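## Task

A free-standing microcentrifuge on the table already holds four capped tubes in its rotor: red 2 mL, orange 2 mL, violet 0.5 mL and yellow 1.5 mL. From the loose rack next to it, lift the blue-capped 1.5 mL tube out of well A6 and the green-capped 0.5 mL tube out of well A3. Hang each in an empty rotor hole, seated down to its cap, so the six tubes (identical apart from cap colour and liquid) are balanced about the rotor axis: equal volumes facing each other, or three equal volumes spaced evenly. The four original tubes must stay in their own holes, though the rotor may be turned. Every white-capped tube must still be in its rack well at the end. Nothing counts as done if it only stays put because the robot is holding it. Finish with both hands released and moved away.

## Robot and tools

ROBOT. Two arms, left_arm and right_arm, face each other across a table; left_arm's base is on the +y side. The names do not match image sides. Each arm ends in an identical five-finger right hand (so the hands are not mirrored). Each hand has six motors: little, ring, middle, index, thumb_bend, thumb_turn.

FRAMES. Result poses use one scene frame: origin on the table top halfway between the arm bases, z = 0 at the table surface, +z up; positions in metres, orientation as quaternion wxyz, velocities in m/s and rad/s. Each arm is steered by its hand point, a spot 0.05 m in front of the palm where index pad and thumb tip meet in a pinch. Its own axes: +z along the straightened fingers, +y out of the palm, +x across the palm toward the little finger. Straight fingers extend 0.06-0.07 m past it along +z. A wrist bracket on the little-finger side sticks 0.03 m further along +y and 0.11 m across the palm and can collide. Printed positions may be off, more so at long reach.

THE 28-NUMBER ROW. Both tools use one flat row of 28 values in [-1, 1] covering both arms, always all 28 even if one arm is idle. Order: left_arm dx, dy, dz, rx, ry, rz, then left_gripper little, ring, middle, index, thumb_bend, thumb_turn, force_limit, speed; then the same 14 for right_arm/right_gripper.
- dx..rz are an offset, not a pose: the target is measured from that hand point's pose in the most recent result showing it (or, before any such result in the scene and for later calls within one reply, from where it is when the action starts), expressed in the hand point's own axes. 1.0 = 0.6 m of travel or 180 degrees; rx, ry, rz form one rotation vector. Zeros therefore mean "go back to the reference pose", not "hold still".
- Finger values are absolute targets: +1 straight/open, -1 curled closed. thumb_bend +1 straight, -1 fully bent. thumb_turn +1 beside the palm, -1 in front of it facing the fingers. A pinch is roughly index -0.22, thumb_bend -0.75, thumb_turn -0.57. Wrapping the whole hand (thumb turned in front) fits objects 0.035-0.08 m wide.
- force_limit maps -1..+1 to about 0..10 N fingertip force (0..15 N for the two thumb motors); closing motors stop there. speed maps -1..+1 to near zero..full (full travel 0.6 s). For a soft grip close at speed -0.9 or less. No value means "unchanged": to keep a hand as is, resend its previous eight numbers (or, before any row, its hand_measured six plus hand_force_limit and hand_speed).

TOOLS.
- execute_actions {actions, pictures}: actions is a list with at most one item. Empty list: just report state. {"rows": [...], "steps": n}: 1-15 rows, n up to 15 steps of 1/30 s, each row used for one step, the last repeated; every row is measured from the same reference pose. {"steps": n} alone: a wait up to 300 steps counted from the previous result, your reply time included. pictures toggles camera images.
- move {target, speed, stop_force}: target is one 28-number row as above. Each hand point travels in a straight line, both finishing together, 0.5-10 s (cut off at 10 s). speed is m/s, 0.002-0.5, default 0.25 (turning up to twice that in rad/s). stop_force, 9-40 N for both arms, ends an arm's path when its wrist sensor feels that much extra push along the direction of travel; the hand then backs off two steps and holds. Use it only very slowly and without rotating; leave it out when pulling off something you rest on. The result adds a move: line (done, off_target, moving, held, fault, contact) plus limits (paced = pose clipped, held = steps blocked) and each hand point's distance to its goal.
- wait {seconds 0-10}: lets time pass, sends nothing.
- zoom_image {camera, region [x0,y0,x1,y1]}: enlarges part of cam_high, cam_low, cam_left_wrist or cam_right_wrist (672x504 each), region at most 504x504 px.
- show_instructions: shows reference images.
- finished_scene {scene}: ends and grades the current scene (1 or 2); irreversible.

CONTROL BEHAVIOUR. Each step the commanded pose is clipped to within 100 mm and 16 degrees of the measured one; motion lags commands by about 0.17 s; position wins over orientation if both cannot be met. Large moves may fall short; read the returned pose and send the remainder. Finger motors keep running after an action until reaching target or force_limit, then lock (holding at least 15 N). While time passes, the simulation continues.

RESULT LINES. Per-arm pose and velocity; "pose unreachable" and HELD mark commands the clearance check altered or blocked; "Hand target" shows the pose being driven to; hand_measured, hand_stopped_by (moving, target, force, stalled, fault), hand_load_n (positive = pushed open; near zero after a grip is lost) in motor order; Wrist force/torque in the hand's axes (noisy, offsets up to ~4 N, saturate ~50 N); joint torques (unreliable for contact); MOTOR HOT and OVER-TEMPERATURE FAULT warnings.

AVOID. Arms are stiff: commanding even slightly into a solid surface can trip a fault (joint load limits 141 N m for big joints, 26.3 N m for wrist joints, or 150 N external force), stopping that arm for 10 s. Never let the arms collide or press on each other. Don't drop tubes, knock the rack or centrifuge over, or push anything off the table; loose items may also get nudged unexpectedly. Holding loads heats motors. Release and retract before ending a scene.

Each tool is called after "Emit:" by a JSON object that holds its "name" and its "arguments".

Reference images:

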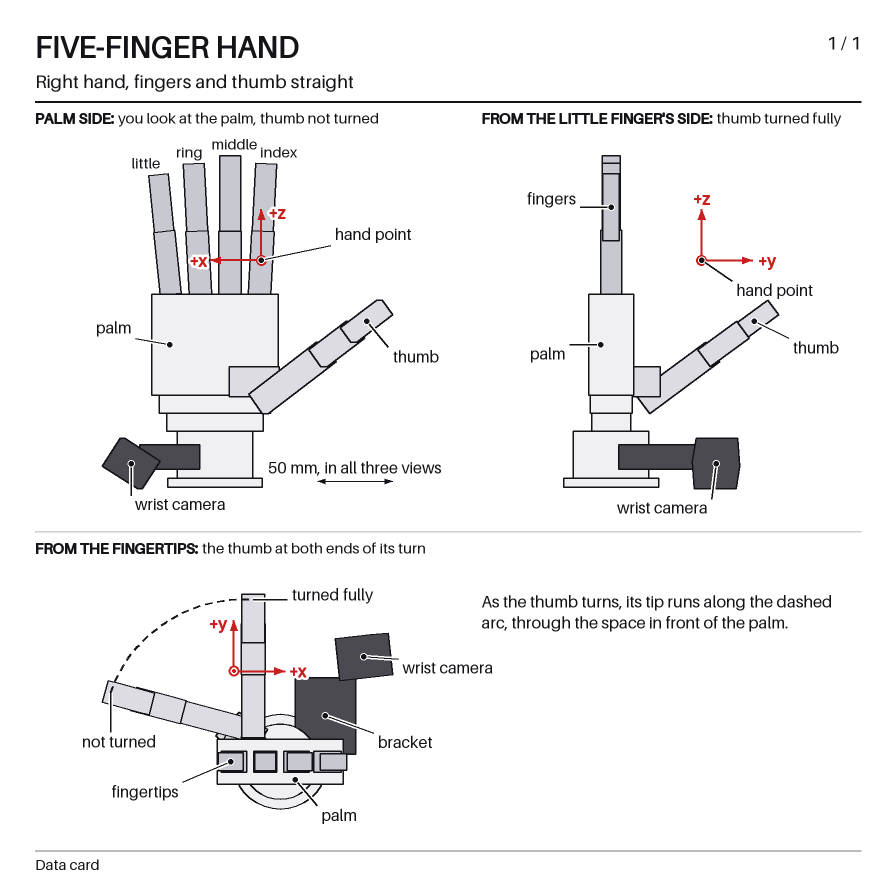

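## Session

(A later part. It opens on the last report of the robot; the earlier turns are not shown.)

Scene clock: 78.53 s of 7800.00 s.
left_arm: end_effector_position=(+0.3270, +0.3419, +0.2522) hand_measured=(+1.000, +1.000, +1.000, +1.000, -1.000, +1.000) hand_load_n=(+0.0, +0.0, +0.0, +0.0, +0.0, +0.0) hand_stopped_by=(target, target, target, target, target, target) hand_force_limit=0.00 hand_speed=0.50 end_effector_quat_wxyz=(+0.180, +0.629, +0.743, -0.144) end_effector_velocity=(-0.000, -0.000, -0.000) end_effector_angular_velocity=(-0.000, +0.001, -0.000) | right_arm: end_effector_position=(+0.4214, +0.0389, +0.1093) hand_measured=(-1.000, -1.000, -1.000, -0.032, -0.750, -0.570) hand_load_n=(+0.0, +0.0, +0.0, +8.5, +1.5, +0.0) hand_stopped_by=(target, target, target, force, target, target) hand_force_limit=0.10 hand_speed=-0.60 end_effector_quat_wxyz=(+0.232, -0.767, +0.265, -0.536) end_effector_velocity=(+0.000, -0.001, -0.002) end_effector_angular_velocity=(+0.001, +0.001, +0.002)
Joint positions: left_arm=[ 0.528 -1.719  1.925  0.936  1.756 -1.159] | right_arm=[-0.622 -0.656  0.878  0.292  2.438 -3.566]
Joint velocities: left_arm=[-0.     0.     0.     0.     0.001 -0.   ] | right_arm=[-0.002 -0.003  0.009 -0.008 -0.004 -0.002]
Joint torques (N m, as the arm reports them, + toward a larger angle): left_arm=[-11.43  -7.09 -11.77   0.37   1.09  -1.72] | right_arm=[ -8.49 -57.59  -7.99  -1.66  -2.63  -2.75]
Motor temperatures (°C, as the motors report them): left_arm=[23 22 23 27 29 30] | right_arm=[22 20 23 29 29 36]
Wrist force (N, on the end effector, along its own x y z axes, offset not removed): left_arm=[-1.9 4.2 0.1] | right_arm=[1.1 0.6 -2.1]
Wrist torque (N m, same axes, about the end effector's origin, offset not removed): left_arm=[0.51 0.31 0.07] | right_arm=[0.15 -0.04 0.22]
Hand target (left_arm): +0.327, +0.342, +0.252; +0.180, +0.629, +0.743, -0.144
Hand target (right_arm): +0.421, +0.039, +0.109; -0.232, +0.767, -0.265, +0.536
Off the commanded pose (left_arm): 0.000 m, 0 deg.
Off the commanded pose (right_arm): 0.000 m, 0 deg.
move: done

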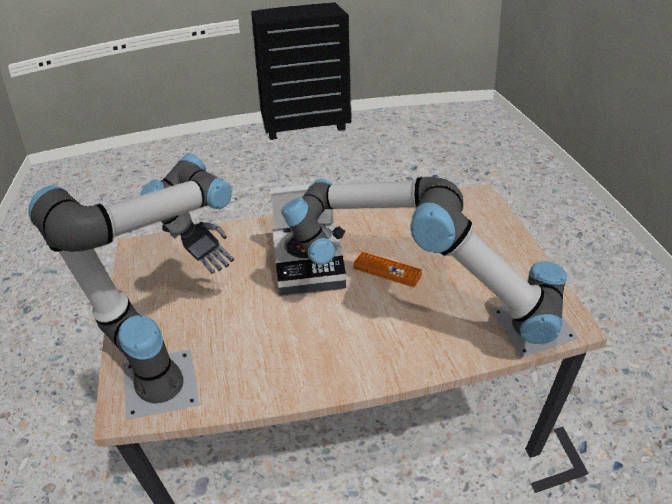

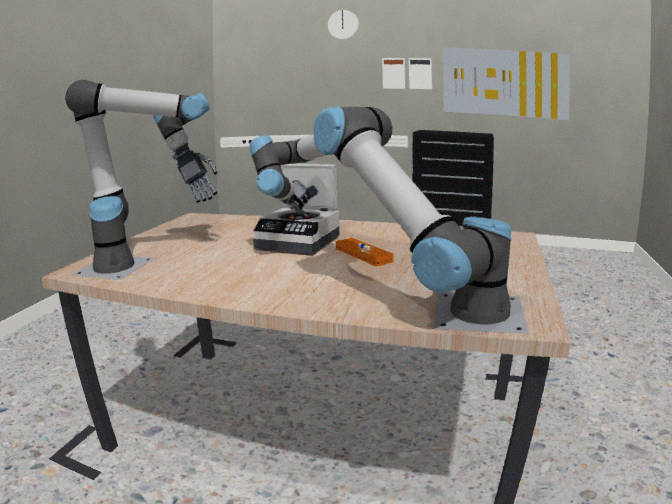

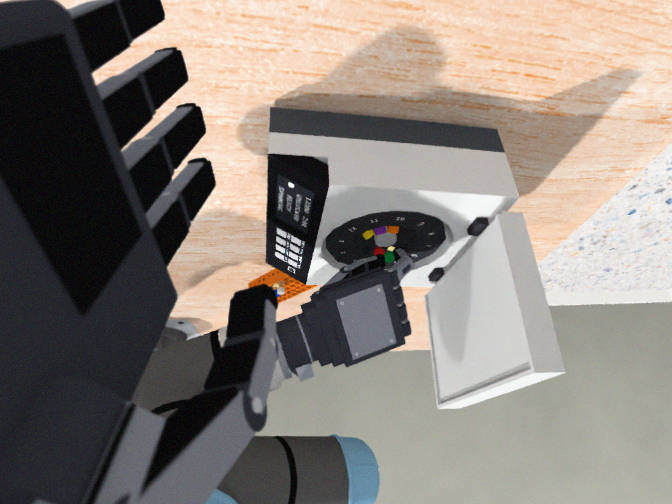

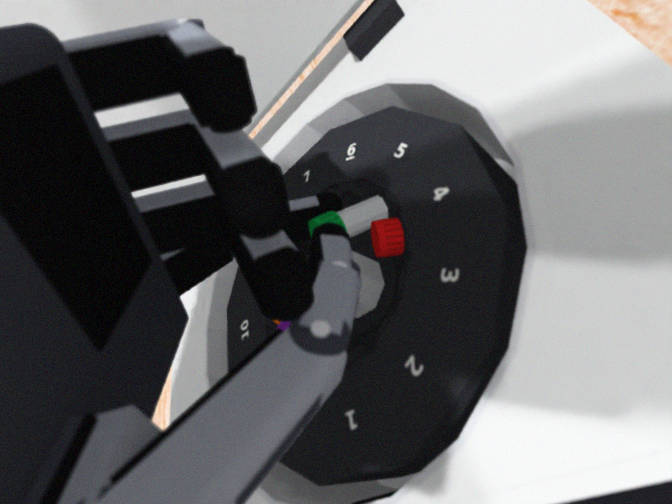

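Six more mm, then release.

Emit:
{"name": "move", "arguments": {"target": [0,0,0,0,0,0,1,1,1,1,-1,1,0,0.5,0.0001,0.0086,0.005,0,0,0,-1,-1,-1,-0.2,-0.75,-0.57,0.1,-0.6], "speed": 0.01, "stop_force": 10}}

Emit:
{"name": "move", "arguments": {"target": [0,0,0,0,0,0,1,1,1,1,-1,1,0,0.5,0,0.0008,-0.0015,0,0,0,-1,-1,-1,0.12,-0.75,-0.57,0.1,-0.6], "speed": 0.01}}

Emit:
{"name": "move", "arguments": {"target": [0,0,0,0,0,0,1,1,1,1,-1,1,0,0.5,0,-0.0447,-0.0224,0,0,0,-1,-1,-1,0.12,-0.75,-0.57,0.1,-0.6], "speed": 0.05}}

Emit:
{"name": "zoom_image", "arguments": {"camera": "cam_right_wrist", "region": [300, 120, 480, 300]}}

Scene clock: 80.30 s of 7800.00 s.
left_arm: end_effector_position=(+0.3270, +0.3419, +0.2522) hand_measured=(+1.000, +1.000, +1.000, +1.000, -1.000, +1.000) hand_load_n=(+0.0, +0.0, +0.0, +0.0, +0.0, +0.0) hand_stopped_by=(target, target, target, target, target, target) hand_force_limit=0.00 hand_speed=0.50 end_effector_quat_wxyz=(+0.180, +0.629, +0.743, -0.144) end_effector_velocity=(+0.000, +0.000, -0.000) end_effector_angular_velocity=(+0.000, +0.001, +0.002) | right_arm: end_effector_position=(+0.4234, +0.0354, +0.1053) hand_measured=(-1.000, -1.000, -1.000, -0.032, -0.750, -0.570) hand_load_n=(+0.0, +0.0, +0.0, +8.5, +1.5, +0.0) hand_stopped_by=(target, target, target, force, target, target) hand_force_limit=0.10 hand_speed=-0.60 end_effector_quat_wxyz=(+0.232, -0.767, +0.265, -0.536) end_effector_velocity=(+0.001, -0.001, -0.001) end_effector_angular_velocity=(+0.001, -0.001, -0.000)
Joint positions: left_arm=[ 0.528 -1.719  1.925  0.936  1.756 -1.159] | right_arm=[-0.627 -0.662  0.899  0.273  2.433 -3.57 ]
Joint velocities: left_arm=[ 0.001  0.001  0.    -0.     0.001 -0.001] | right_arm=[-0.002 -0.002  0.007 -0.008 -0.002 -0.002]
Joint torques (N m, as the arm reports them, + toward a larger angle): left_arm=[-10.03  -8.54 -13.37   0.32   0.95  -1.66] | right_arm=[ -8.2  -56.58  -7.38  -2.01  -2.13  -2.27]
Motor temperatures (°C, as the motors report them): left_arm=[23 22 23 27 29 30] | right_arm=[22 20 23 29 29 36]
Wrist force (N, on the end effector, along its own x y z axes, offset not removed): left_arm=[-0.2 2.6 2.5] | right_arm=[2.4 2.8 -3.0]
Wrist torque (N m, same axes, about the end effector's origin, offset not removed): left_arm=[0.18 -0.05 0.18] | right_arm=[0.63 -0.30 0.38]
Hand target (left_arm): +0.327, +0.342, +0.252; +0.180, +0.629, +0.743, -0.144
Hand target (right_arm): +0.423, +0.035, +0.105; -0.232, +0.767, -0.265, +0.536
Off the commanded pose (left_arm): 0.000 m, 0 deg.
Off the commanded pose (right_arm): 0.000 m, 0 deg.
move: done

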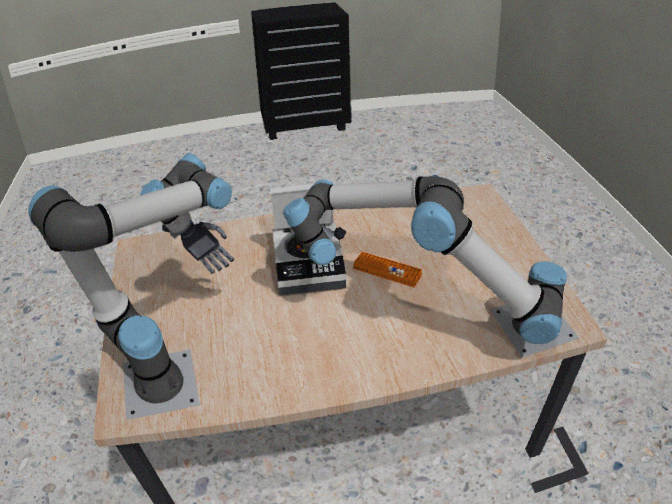

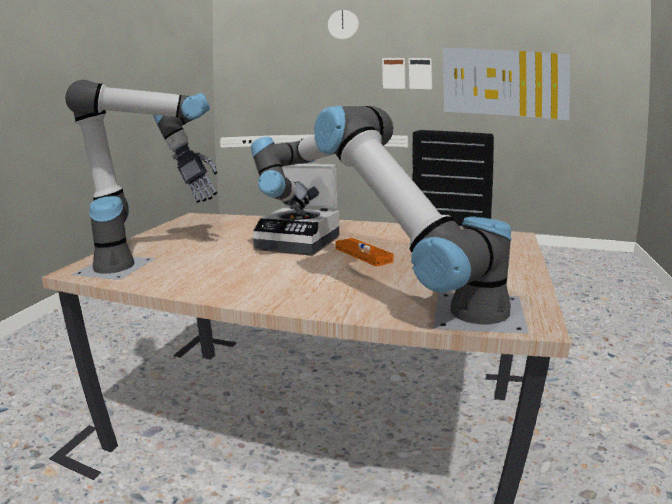

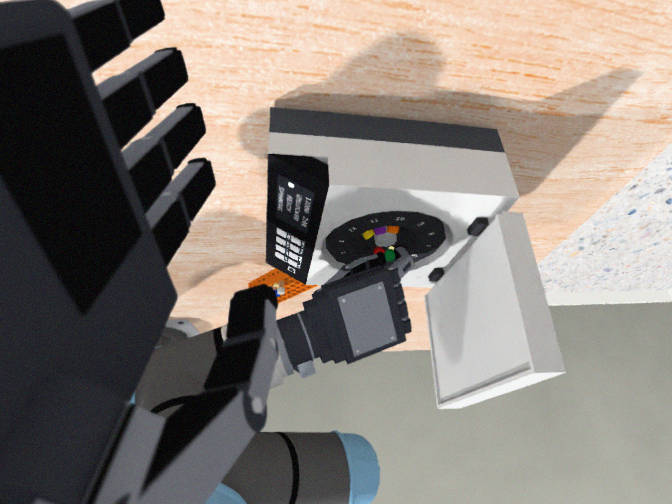

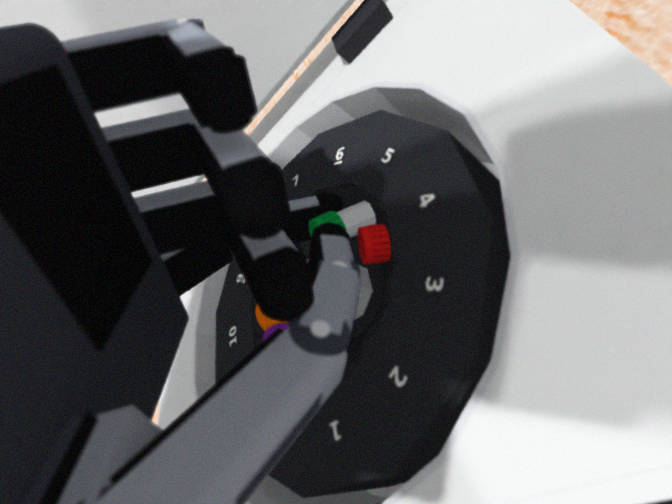

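Scene clock: 81.00 s of 7800.00 s.
left_arm: end_effector_position=(+0.3270, +0.3419, +0.2522) hand_measured=(+1.000, +1.000, +1.000, +1.000, -1.000, +1.000) hand_load_n=(+0.0, +0.0, +0.0, +0.0, +0.0, +0.0) hand_stopped_by=(target, target, target, target, target, target) hand_force_limit=0.00 hand_speed=0.50 end_effector_quat_wxyz=(+0.180, +0.629, +0.743, -0.144) end_effector_velocity=(+0.000, -0.000, +0.000) end_effector_angular_velocity=(-0.001, +0.000, +0.000) | right_arm: end_effector_position=(+0.4225, +0.0349, +0.1052) hand_measured=(-1.000, -1.000, -1.000, +0.120, -0.750, -0.570) hand_load_n=(+0.0, +0.0, +0.0, +0.0, +0.0, +0.0) hand_stopped_by=(target, target, target, target, target, target) hand_force_limit=0.10 hand_speed=-0.60 end_effector_quat_wxyz=(+0.231, -0.767, +0.265, -0.536) end_effector_velocity=(-0.001, -0.000, -0.000) end_effector_angular_velocity=(-0.001, +0.001, +0.001)
Joint positions: left_arm=[ 0.528 -1.719  1.925  0.936  1.756 -1.159] | right_arm=[-0.626 -0.664  0.903  0.272  2.434 -3.57 ]
Joint velocities: left_arm=[-0.    -0.    -0.    -0.     0.    -0.001] | right_arm=[ 0.001 -0.001  0.003 -0.     0.     0.   ]
Joint torques (N m, as the arm reports them, + toward a larger angle): left_arm=[-11.82  -7.7  -12.42   0.36   0.94  -1.58] | right_arm=[  6.63 -57.53  -7.89  -1.83   2.93   2.28]
Motor temperatures (°C, as the motors report them): left_arm=[23 22 23 27 29 30] | right_arm=[22 20 23 29 29 36]
Wrist force (N, on the end effector, along its own x y z axes, offset not removed): left_arm=[-1.6 4.2 1.6] | right_arm=[-0.5 4.3 -1.1]
Wrist torque (N m, same axes, about the end effector's origin, offset not removed): left_arm=[0.57 0.22 -0.03] | right_arm=[0.87 0.09 0.28]
Hand target (left_arm): +0.327, +0.342, +0.252; +0.180, +0.629, +0.743, -0.144
Hand target (right_arm): +0.422, +0.035, +0.105; -0.232, +0.767, -0.265, +0.536
Off the commanded pose (left_arm): 0.000 m, 0 deg.
Off the commanded pose (right_arm): 0.000 m, 0 deg.
move: done

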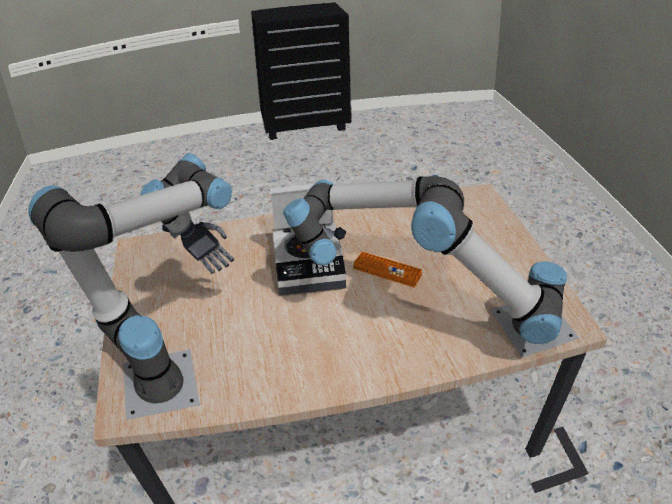

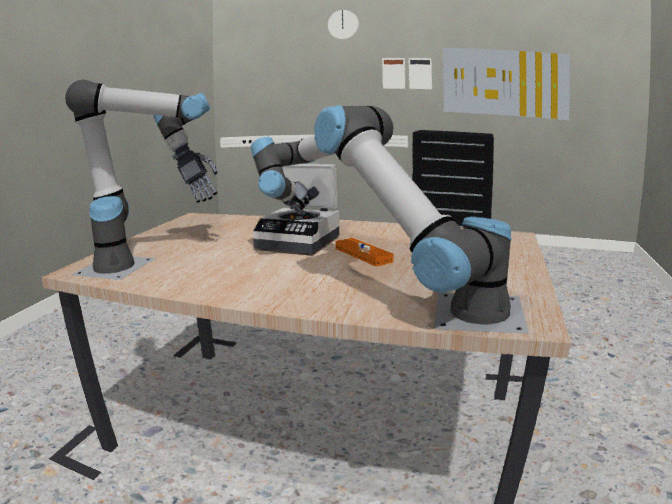

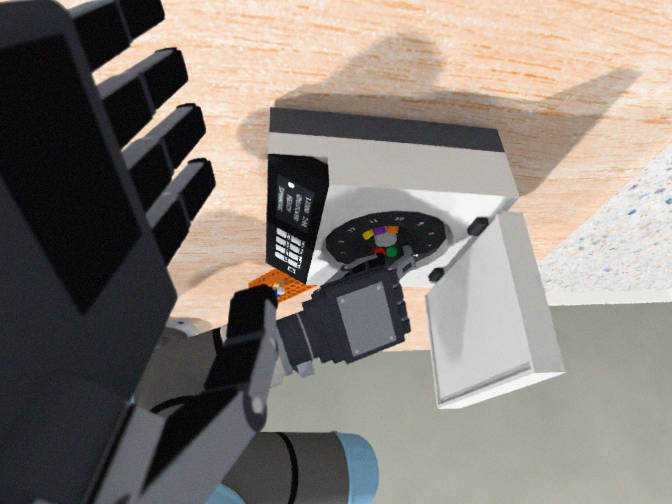

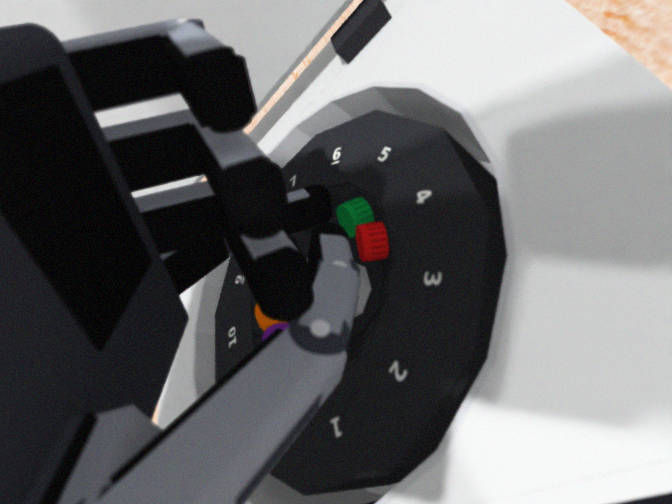

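Scene clock: 82.00 s of 7800.00 s.
left_arm: end_effector_position=(+0.3270, +0.3419, +0.2522) hand_measured=(+1.000, +1.000, +1.000, +1.000, -1.000, +1.000) hand_load_n=(+0.0, +0.0, +0.0, +0.0, +0.0, +0.0) hand_stopped_by=(target, target, target, target, target, target) hand_force_limit=0.00 hand_speed=0.50 end_effector_quat_wxyz=(+0.180, +0.629, +0.743, -0.144) end_effector_velocity=(+0.000, +0.000, +0.000) end_effector_angular_velocity=(-0.000, -0.000, +0.001) | right_arm: end_effector_position=(+0.4141, +0.0540, +0.1266) hand_measured=(-1.000, -1.000, -1.000, +0.120, -0.750, -0.570) hand_load_n=(+0.0, +0.0, +0.0, +0.0, +0.0, +0.0) hand_stopped_by=(target, target, target, target, target, target) hand_force_limit=0.10 hand_speed=-0.60 end_effector_quat_wxyz=(+0.232, -0.767, +0.265, -0.536) end_effector_velocity=(-0.000, +0.001, +0.001) end_effector_angular_velocity=(-0.001, +0.002, -0.001)
Joint positions: left_arm=[ 0.528 -1.719  1.925  0.936  1.756 -1.159] | right_arm=[-0.601 -0.626  0.777  0.374  2.456 -3.55 ]
Joint velocities: left_arm=[ 0.     0.    -0.    -0.    -0.001 -0.001] | right_arm=[ 0.001  0.005 -0.012  0.012  0.001  0.003]
Joint torques (N m, as the arm reports them, + toward a larger angle): left_arm=[-10.57  -6.58 -13.32   0.19   1.08  -1.75] | right_arm=[  5.19 -45.88 -32.77   2.48   3.     2.26]
Motor temperatures (°C, as the motors report them): left_arm=[23 22 23 27 29 30] | right_arm=[22 20 23 29 29 36]
Wrist force (N, on the end effector, along its own x y z axes, offset not removed): left_arm=[2.4 2.9 0.0] | right_arm=[2.7 3.5 -1.8]
Wrist torque (N m, same axes, about the end effector's origin, offset not removed): left_arm=[0.30 -0.32 0.19] | right_arm=[0.75 -0.28 0.38]
Hand target (left_arm): +0.327, +0.342, +0.252; +0.180, +0.629, +0.743, -0.144
Hand target (right_arm): +0.414, +0.054, +0.127; -0.232, +0.767, -0.265, +0.536
Off the commanded pose (left_arm): 0.000 m, 0 deg.
Off the commanded pose (right_arm): 0.000 m, 0 deg.
move: done

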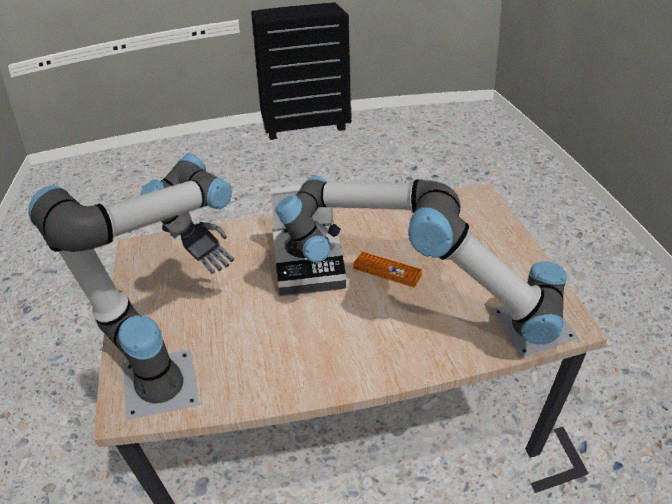

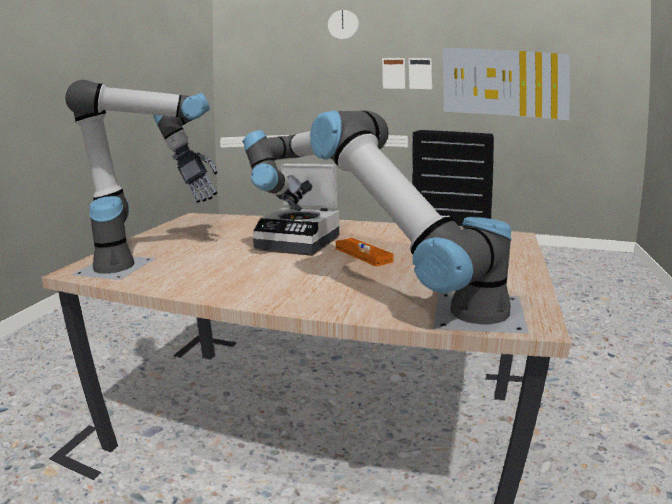

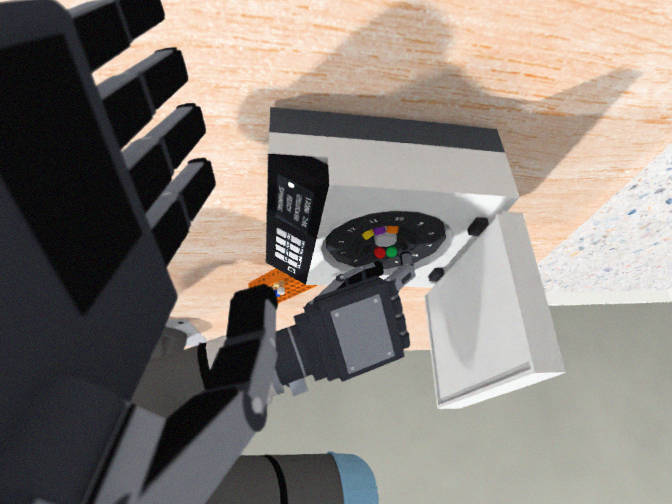

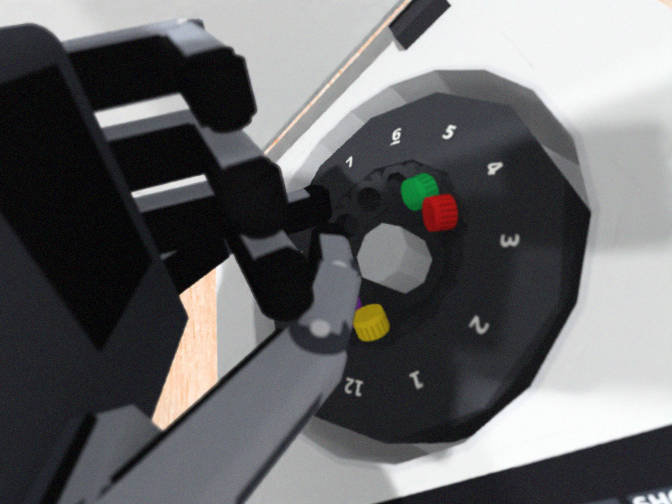

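Region (300, 120, 480, 300) of cam_right_wrist's 672x504 image, scaled by 2.800, with more detail than that image has.

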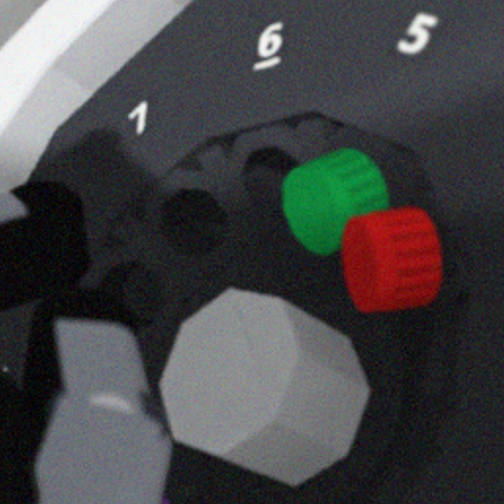

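Emit:
{"name": "move", "arguments": {"target": [0,0,0,0,0,0,1,1,1,1,-1,1,0,0.5,0.1845,0.12,-0.1658,0,0,0,-1,-1,-1,0.12,-0.75,-0.57,0.1,-0.6], "speed": 0.25}}

Emit:
{"name": "move", "arguments": {"target": [0,0,0,0,0,0,1,1,1,1,-1,1,0,0.5,-0.0222,0.291,-0.0613,-0.128,0.184,0.345,1,1,1,0.22,-0.75,-0.57,0.1,0.3], "speed": 0.3}}

Emit:
{"name": "zoom_image", "arguments": {"camera": "cam_right_wrist", "region": [260, 100, 500, 340]}}

Emit:
{"name": "zoom_image", "arguments": {"camera": "cam_left_wrist", "region": [240, 260, 330, 350]}}

Scene clock: 85.13 s of 7800.00 s.
left_arm: end_effector_position=(+0.3270, +0.3419, +0.2522) hand_measured=(+1.000, +1.000, +1.000, +1.000, -1.000, +1.000) hand_load_n=(+0.0, +0.0, +0.0, +0.0, +0.0, +0.0) hand_stopped_by=(target, target, target, target, target, target) hand_force_limit=0.00 hand_speed=0.50 end_effector_quat_wxyz=(+0.180, +0.629, +0.743, -0.144) end_effector_velocity=(+0.000, +0.000, +0.000) end_effector_angular_velocity=(-0.000, -0.001, +0.001) | right_arm: end_effector_position=(+0.3402, -0.0795, +0.1896) hand_measured=(-1.000, -1.000, -1.000, +0.120, -0.750, -0.570) hand_load_n=(+0.0, +0.0, +0.0, +0.0, +0.0, +0.0) hand_stopped_by=(target, target, target, target, target, target) hand_force_limit=0.10 hand_speed=-0.60 end_effector_quat_wxyz=(+0.231, -0.767, +0.265, -0.536) end_effector_velocity=(-0.001, -0.002, +0.001) end_effector_angular_velocity=(+0.001, -0.002, +0.003)
Joint positions: left_arm=[ 0.528 -1.719  1.925  0.936  1.756 -1.159] | right_arm=[-0.611 -1.069  1.379  0.21   2.447 -3.558]
Joint velocities: left_arm=[ 0.     0.    -0.001 -0.    -0.001 -0.001] | right_arm=[-0.    -0.008  0.01  -0.008 -0.002 -0.004]
Joint torques (N m, as the arm reports them, + toward a larger angle): left_arm=[-10.18  -7.52 -13.14   0.37   1.17  -1.61] | right_arm=[ -8.47 -44.13  -8.6   -1.94  -2.67  -2.13]
Motor temperatures (°C, as the motors report them): left_arm=[23 22 23 27 29 30] | right_arm=[22 20 23 29 29 36]
Wrist force (N, on the end effector, along its own x y z axes, offset not removed): left_arm=[1.4 3.3 3.0] | right_arm=[4.5 2.5 -4.1]
Wrist torque (N m, same axes, about the end effector's origin, offset not removed): left_arm=[0.30 -0.39 0.16] | right_arm=[0.48 -0.64 0.49]
Hand target (left_arm): +0.327, +0.342, +0.252; +0.180, +0.629, +0.743, -0.144
Hand target (right_arm): +0.340, -0.080, +0.190; -0.232, +0.767, -0.265, +0.536
Off the commanded pose (left_arm): 0.000 m, 0 deg.
Off the commanded pose (right_arm): 0.000 m, 0 deg.
move: done

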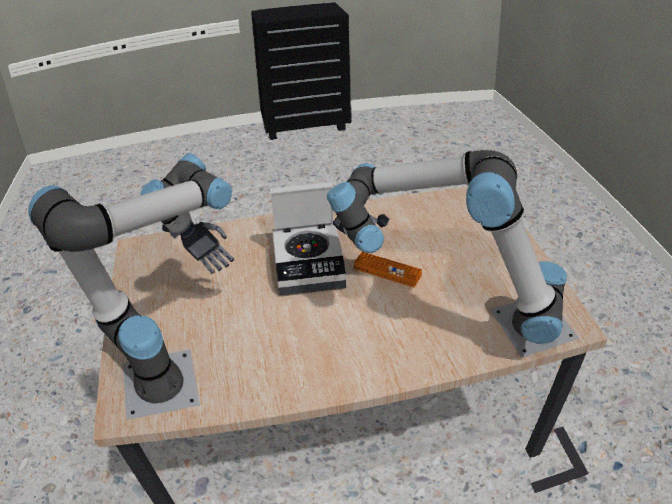

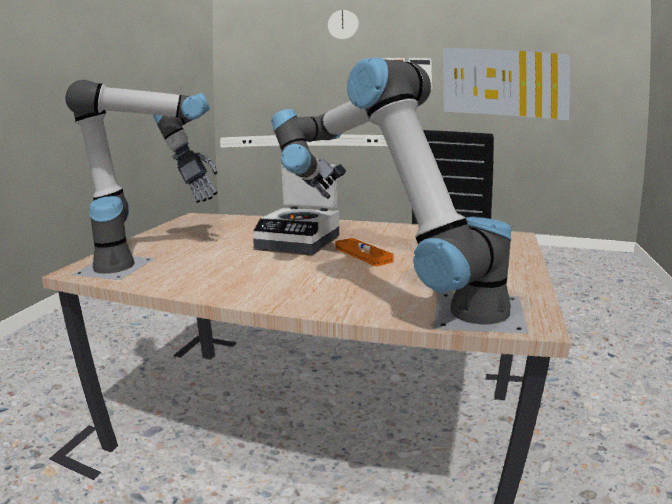

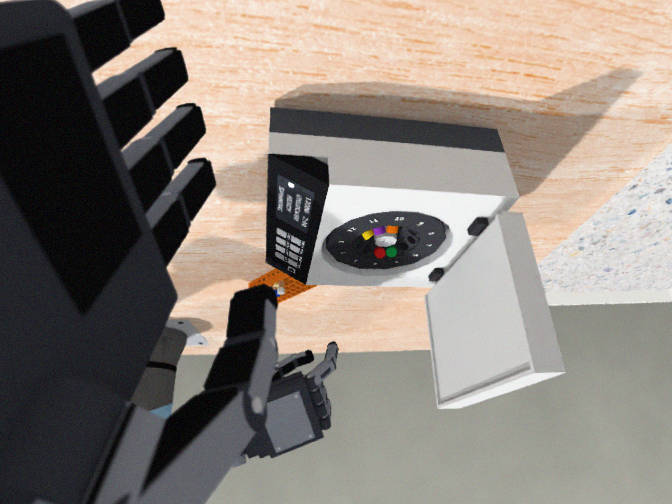

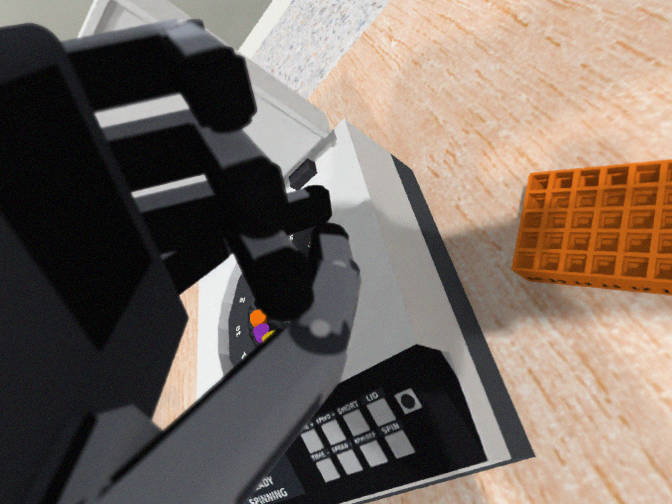

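Scene clock: 87.93 s of 7800.00 s.
left_arm: end_effector_position=(+0.3270, +0.3419, +0.2522) hand_measured=(+1.000, +1.000, +1.000, +1.000, -1.000, +1.000) hand_load_n=(+0.0, +0.0, +0.0, +0.0, +0.0, +0.0) hand_stopped_by=(target, target, target, target, target, target) hand_force_limit=0.00 hand_speed=0.50 end_effector_quat_wxyz=(+0.180, +0.629, +0.743, -0.144) end_effector_velocity=(-0.000, +0.000, -0.000) end_effector_angular_velocity=(-0.000, -0.000, +0.000) | right_arm: end_effector_position=(+0.2738, -0.2047, +0.0800) hand_measured=(+1.000, +1.000, +1.000, +0.220, -0.750, -0.570) hand_load_n=(+0.0, +0.0, +0.0, +0.0, +0.0, +0.0) hand_stopped_by=(target, target, target, target, target, target) hand_force_limit=0.10 hand_speed=0.30 end_effector_quat_wxyz=(+0.240, -0.378, +0.762, -0.468) end_effector_velocity=(-0.001, -0.000, -0.001) end_effector_angular_velocity=(-0.000, +0.001, -0.014)
Joint positions: left_arm=[ 0.528 -1.719  1.925  0.936  1.756 -1.159] | right_arm=[-0.61  -0.853  1.557  1.034  2.671 -1.369]
Joint velocities: left_arm=[ 0.001 -0.001  0.001 -0.001 -0.     0.   ] | right_arm=[ 0.002  0.009 -0.006  0.027 -0.004  0.033]
Joint torques (N m, as the arm reports them, + toward a larger angle): left_arm=[-10.34  -6.8  -12.58   0.43   1.26  -1.62] | right_arm=[  5.23 -33.59 -26.37   4.86  -1.72   2.28]
Motor temperatures (°C, as the motors report them): left_arm=[23 22 23 27 29 30] | right_arm=[22 20 23 29 29 36]
Wrist force (N, on the end effector, along its own x y z axes, offset not removed): left_arm=[1.7 2.7 1.5] | right_arm=[1.0 1.6 -1.0]
Wrist torque (N m, same axes, about the end effector's origin, offset not removed): left_arm=[0.36 -0.23 0.27] | right_arm=[0.24 0.04 0.25]
Hand target (left_arm): +0.327, +0.342, +0.252; +0.180, +0.629, +0.743, -0.144
Hand target (right_arm): +0.274, -0.205, +0.080; +0.240, -0.378, +0.762, -0.468
Off the commanded pose (left_arm): 0.000 m, 0 deg.
Off the commanded pose (right_arm): 0.000 m, 0 deg.
move: done

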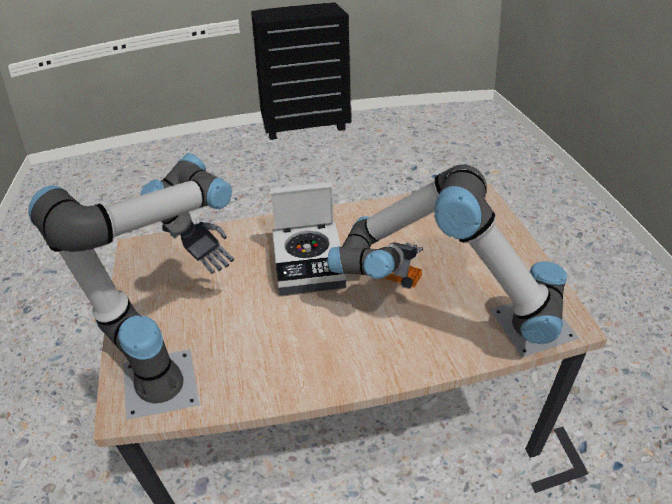

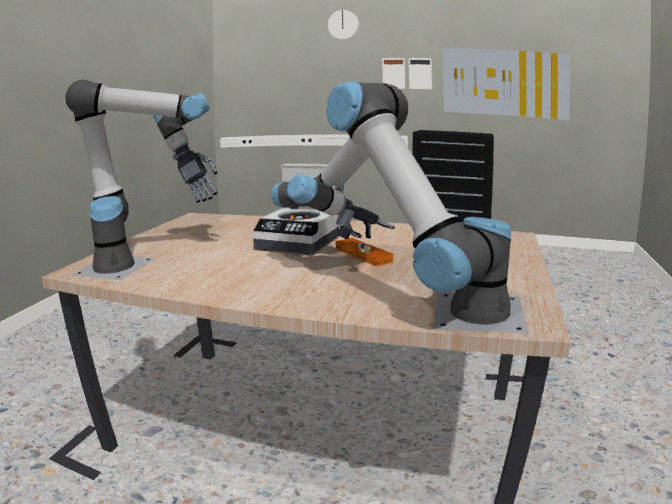

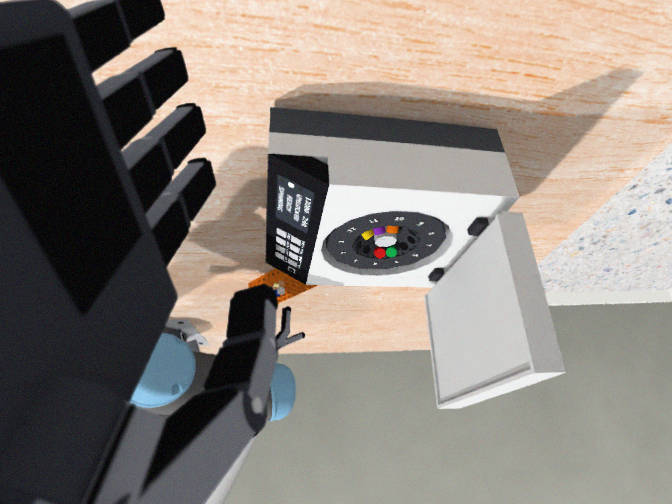

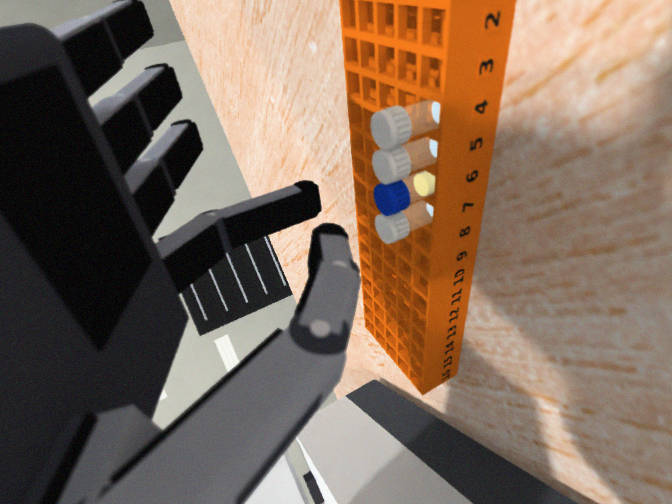

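Region (260, 100, 500, 340) of cam_right_wrist's 672x504 image, scaled by 2.100, with more detail than that image has.

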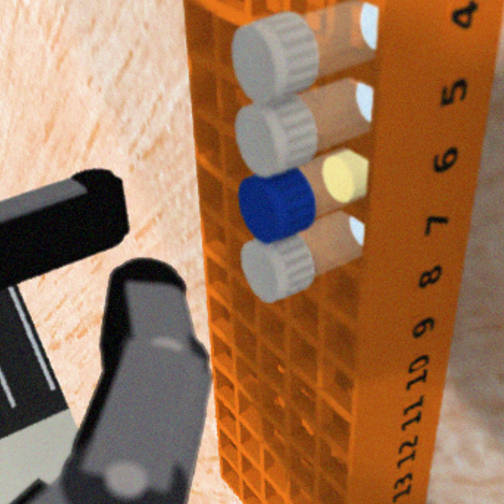

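Region (240, 260, 330, 350) of cam_left_wrist's 672x504 image, scaled by 5.600, with more detail than that image has.

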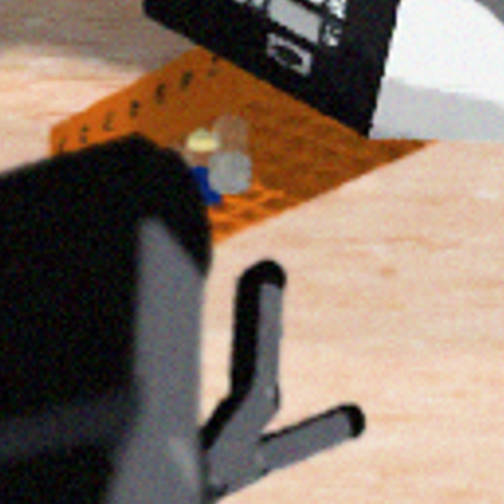

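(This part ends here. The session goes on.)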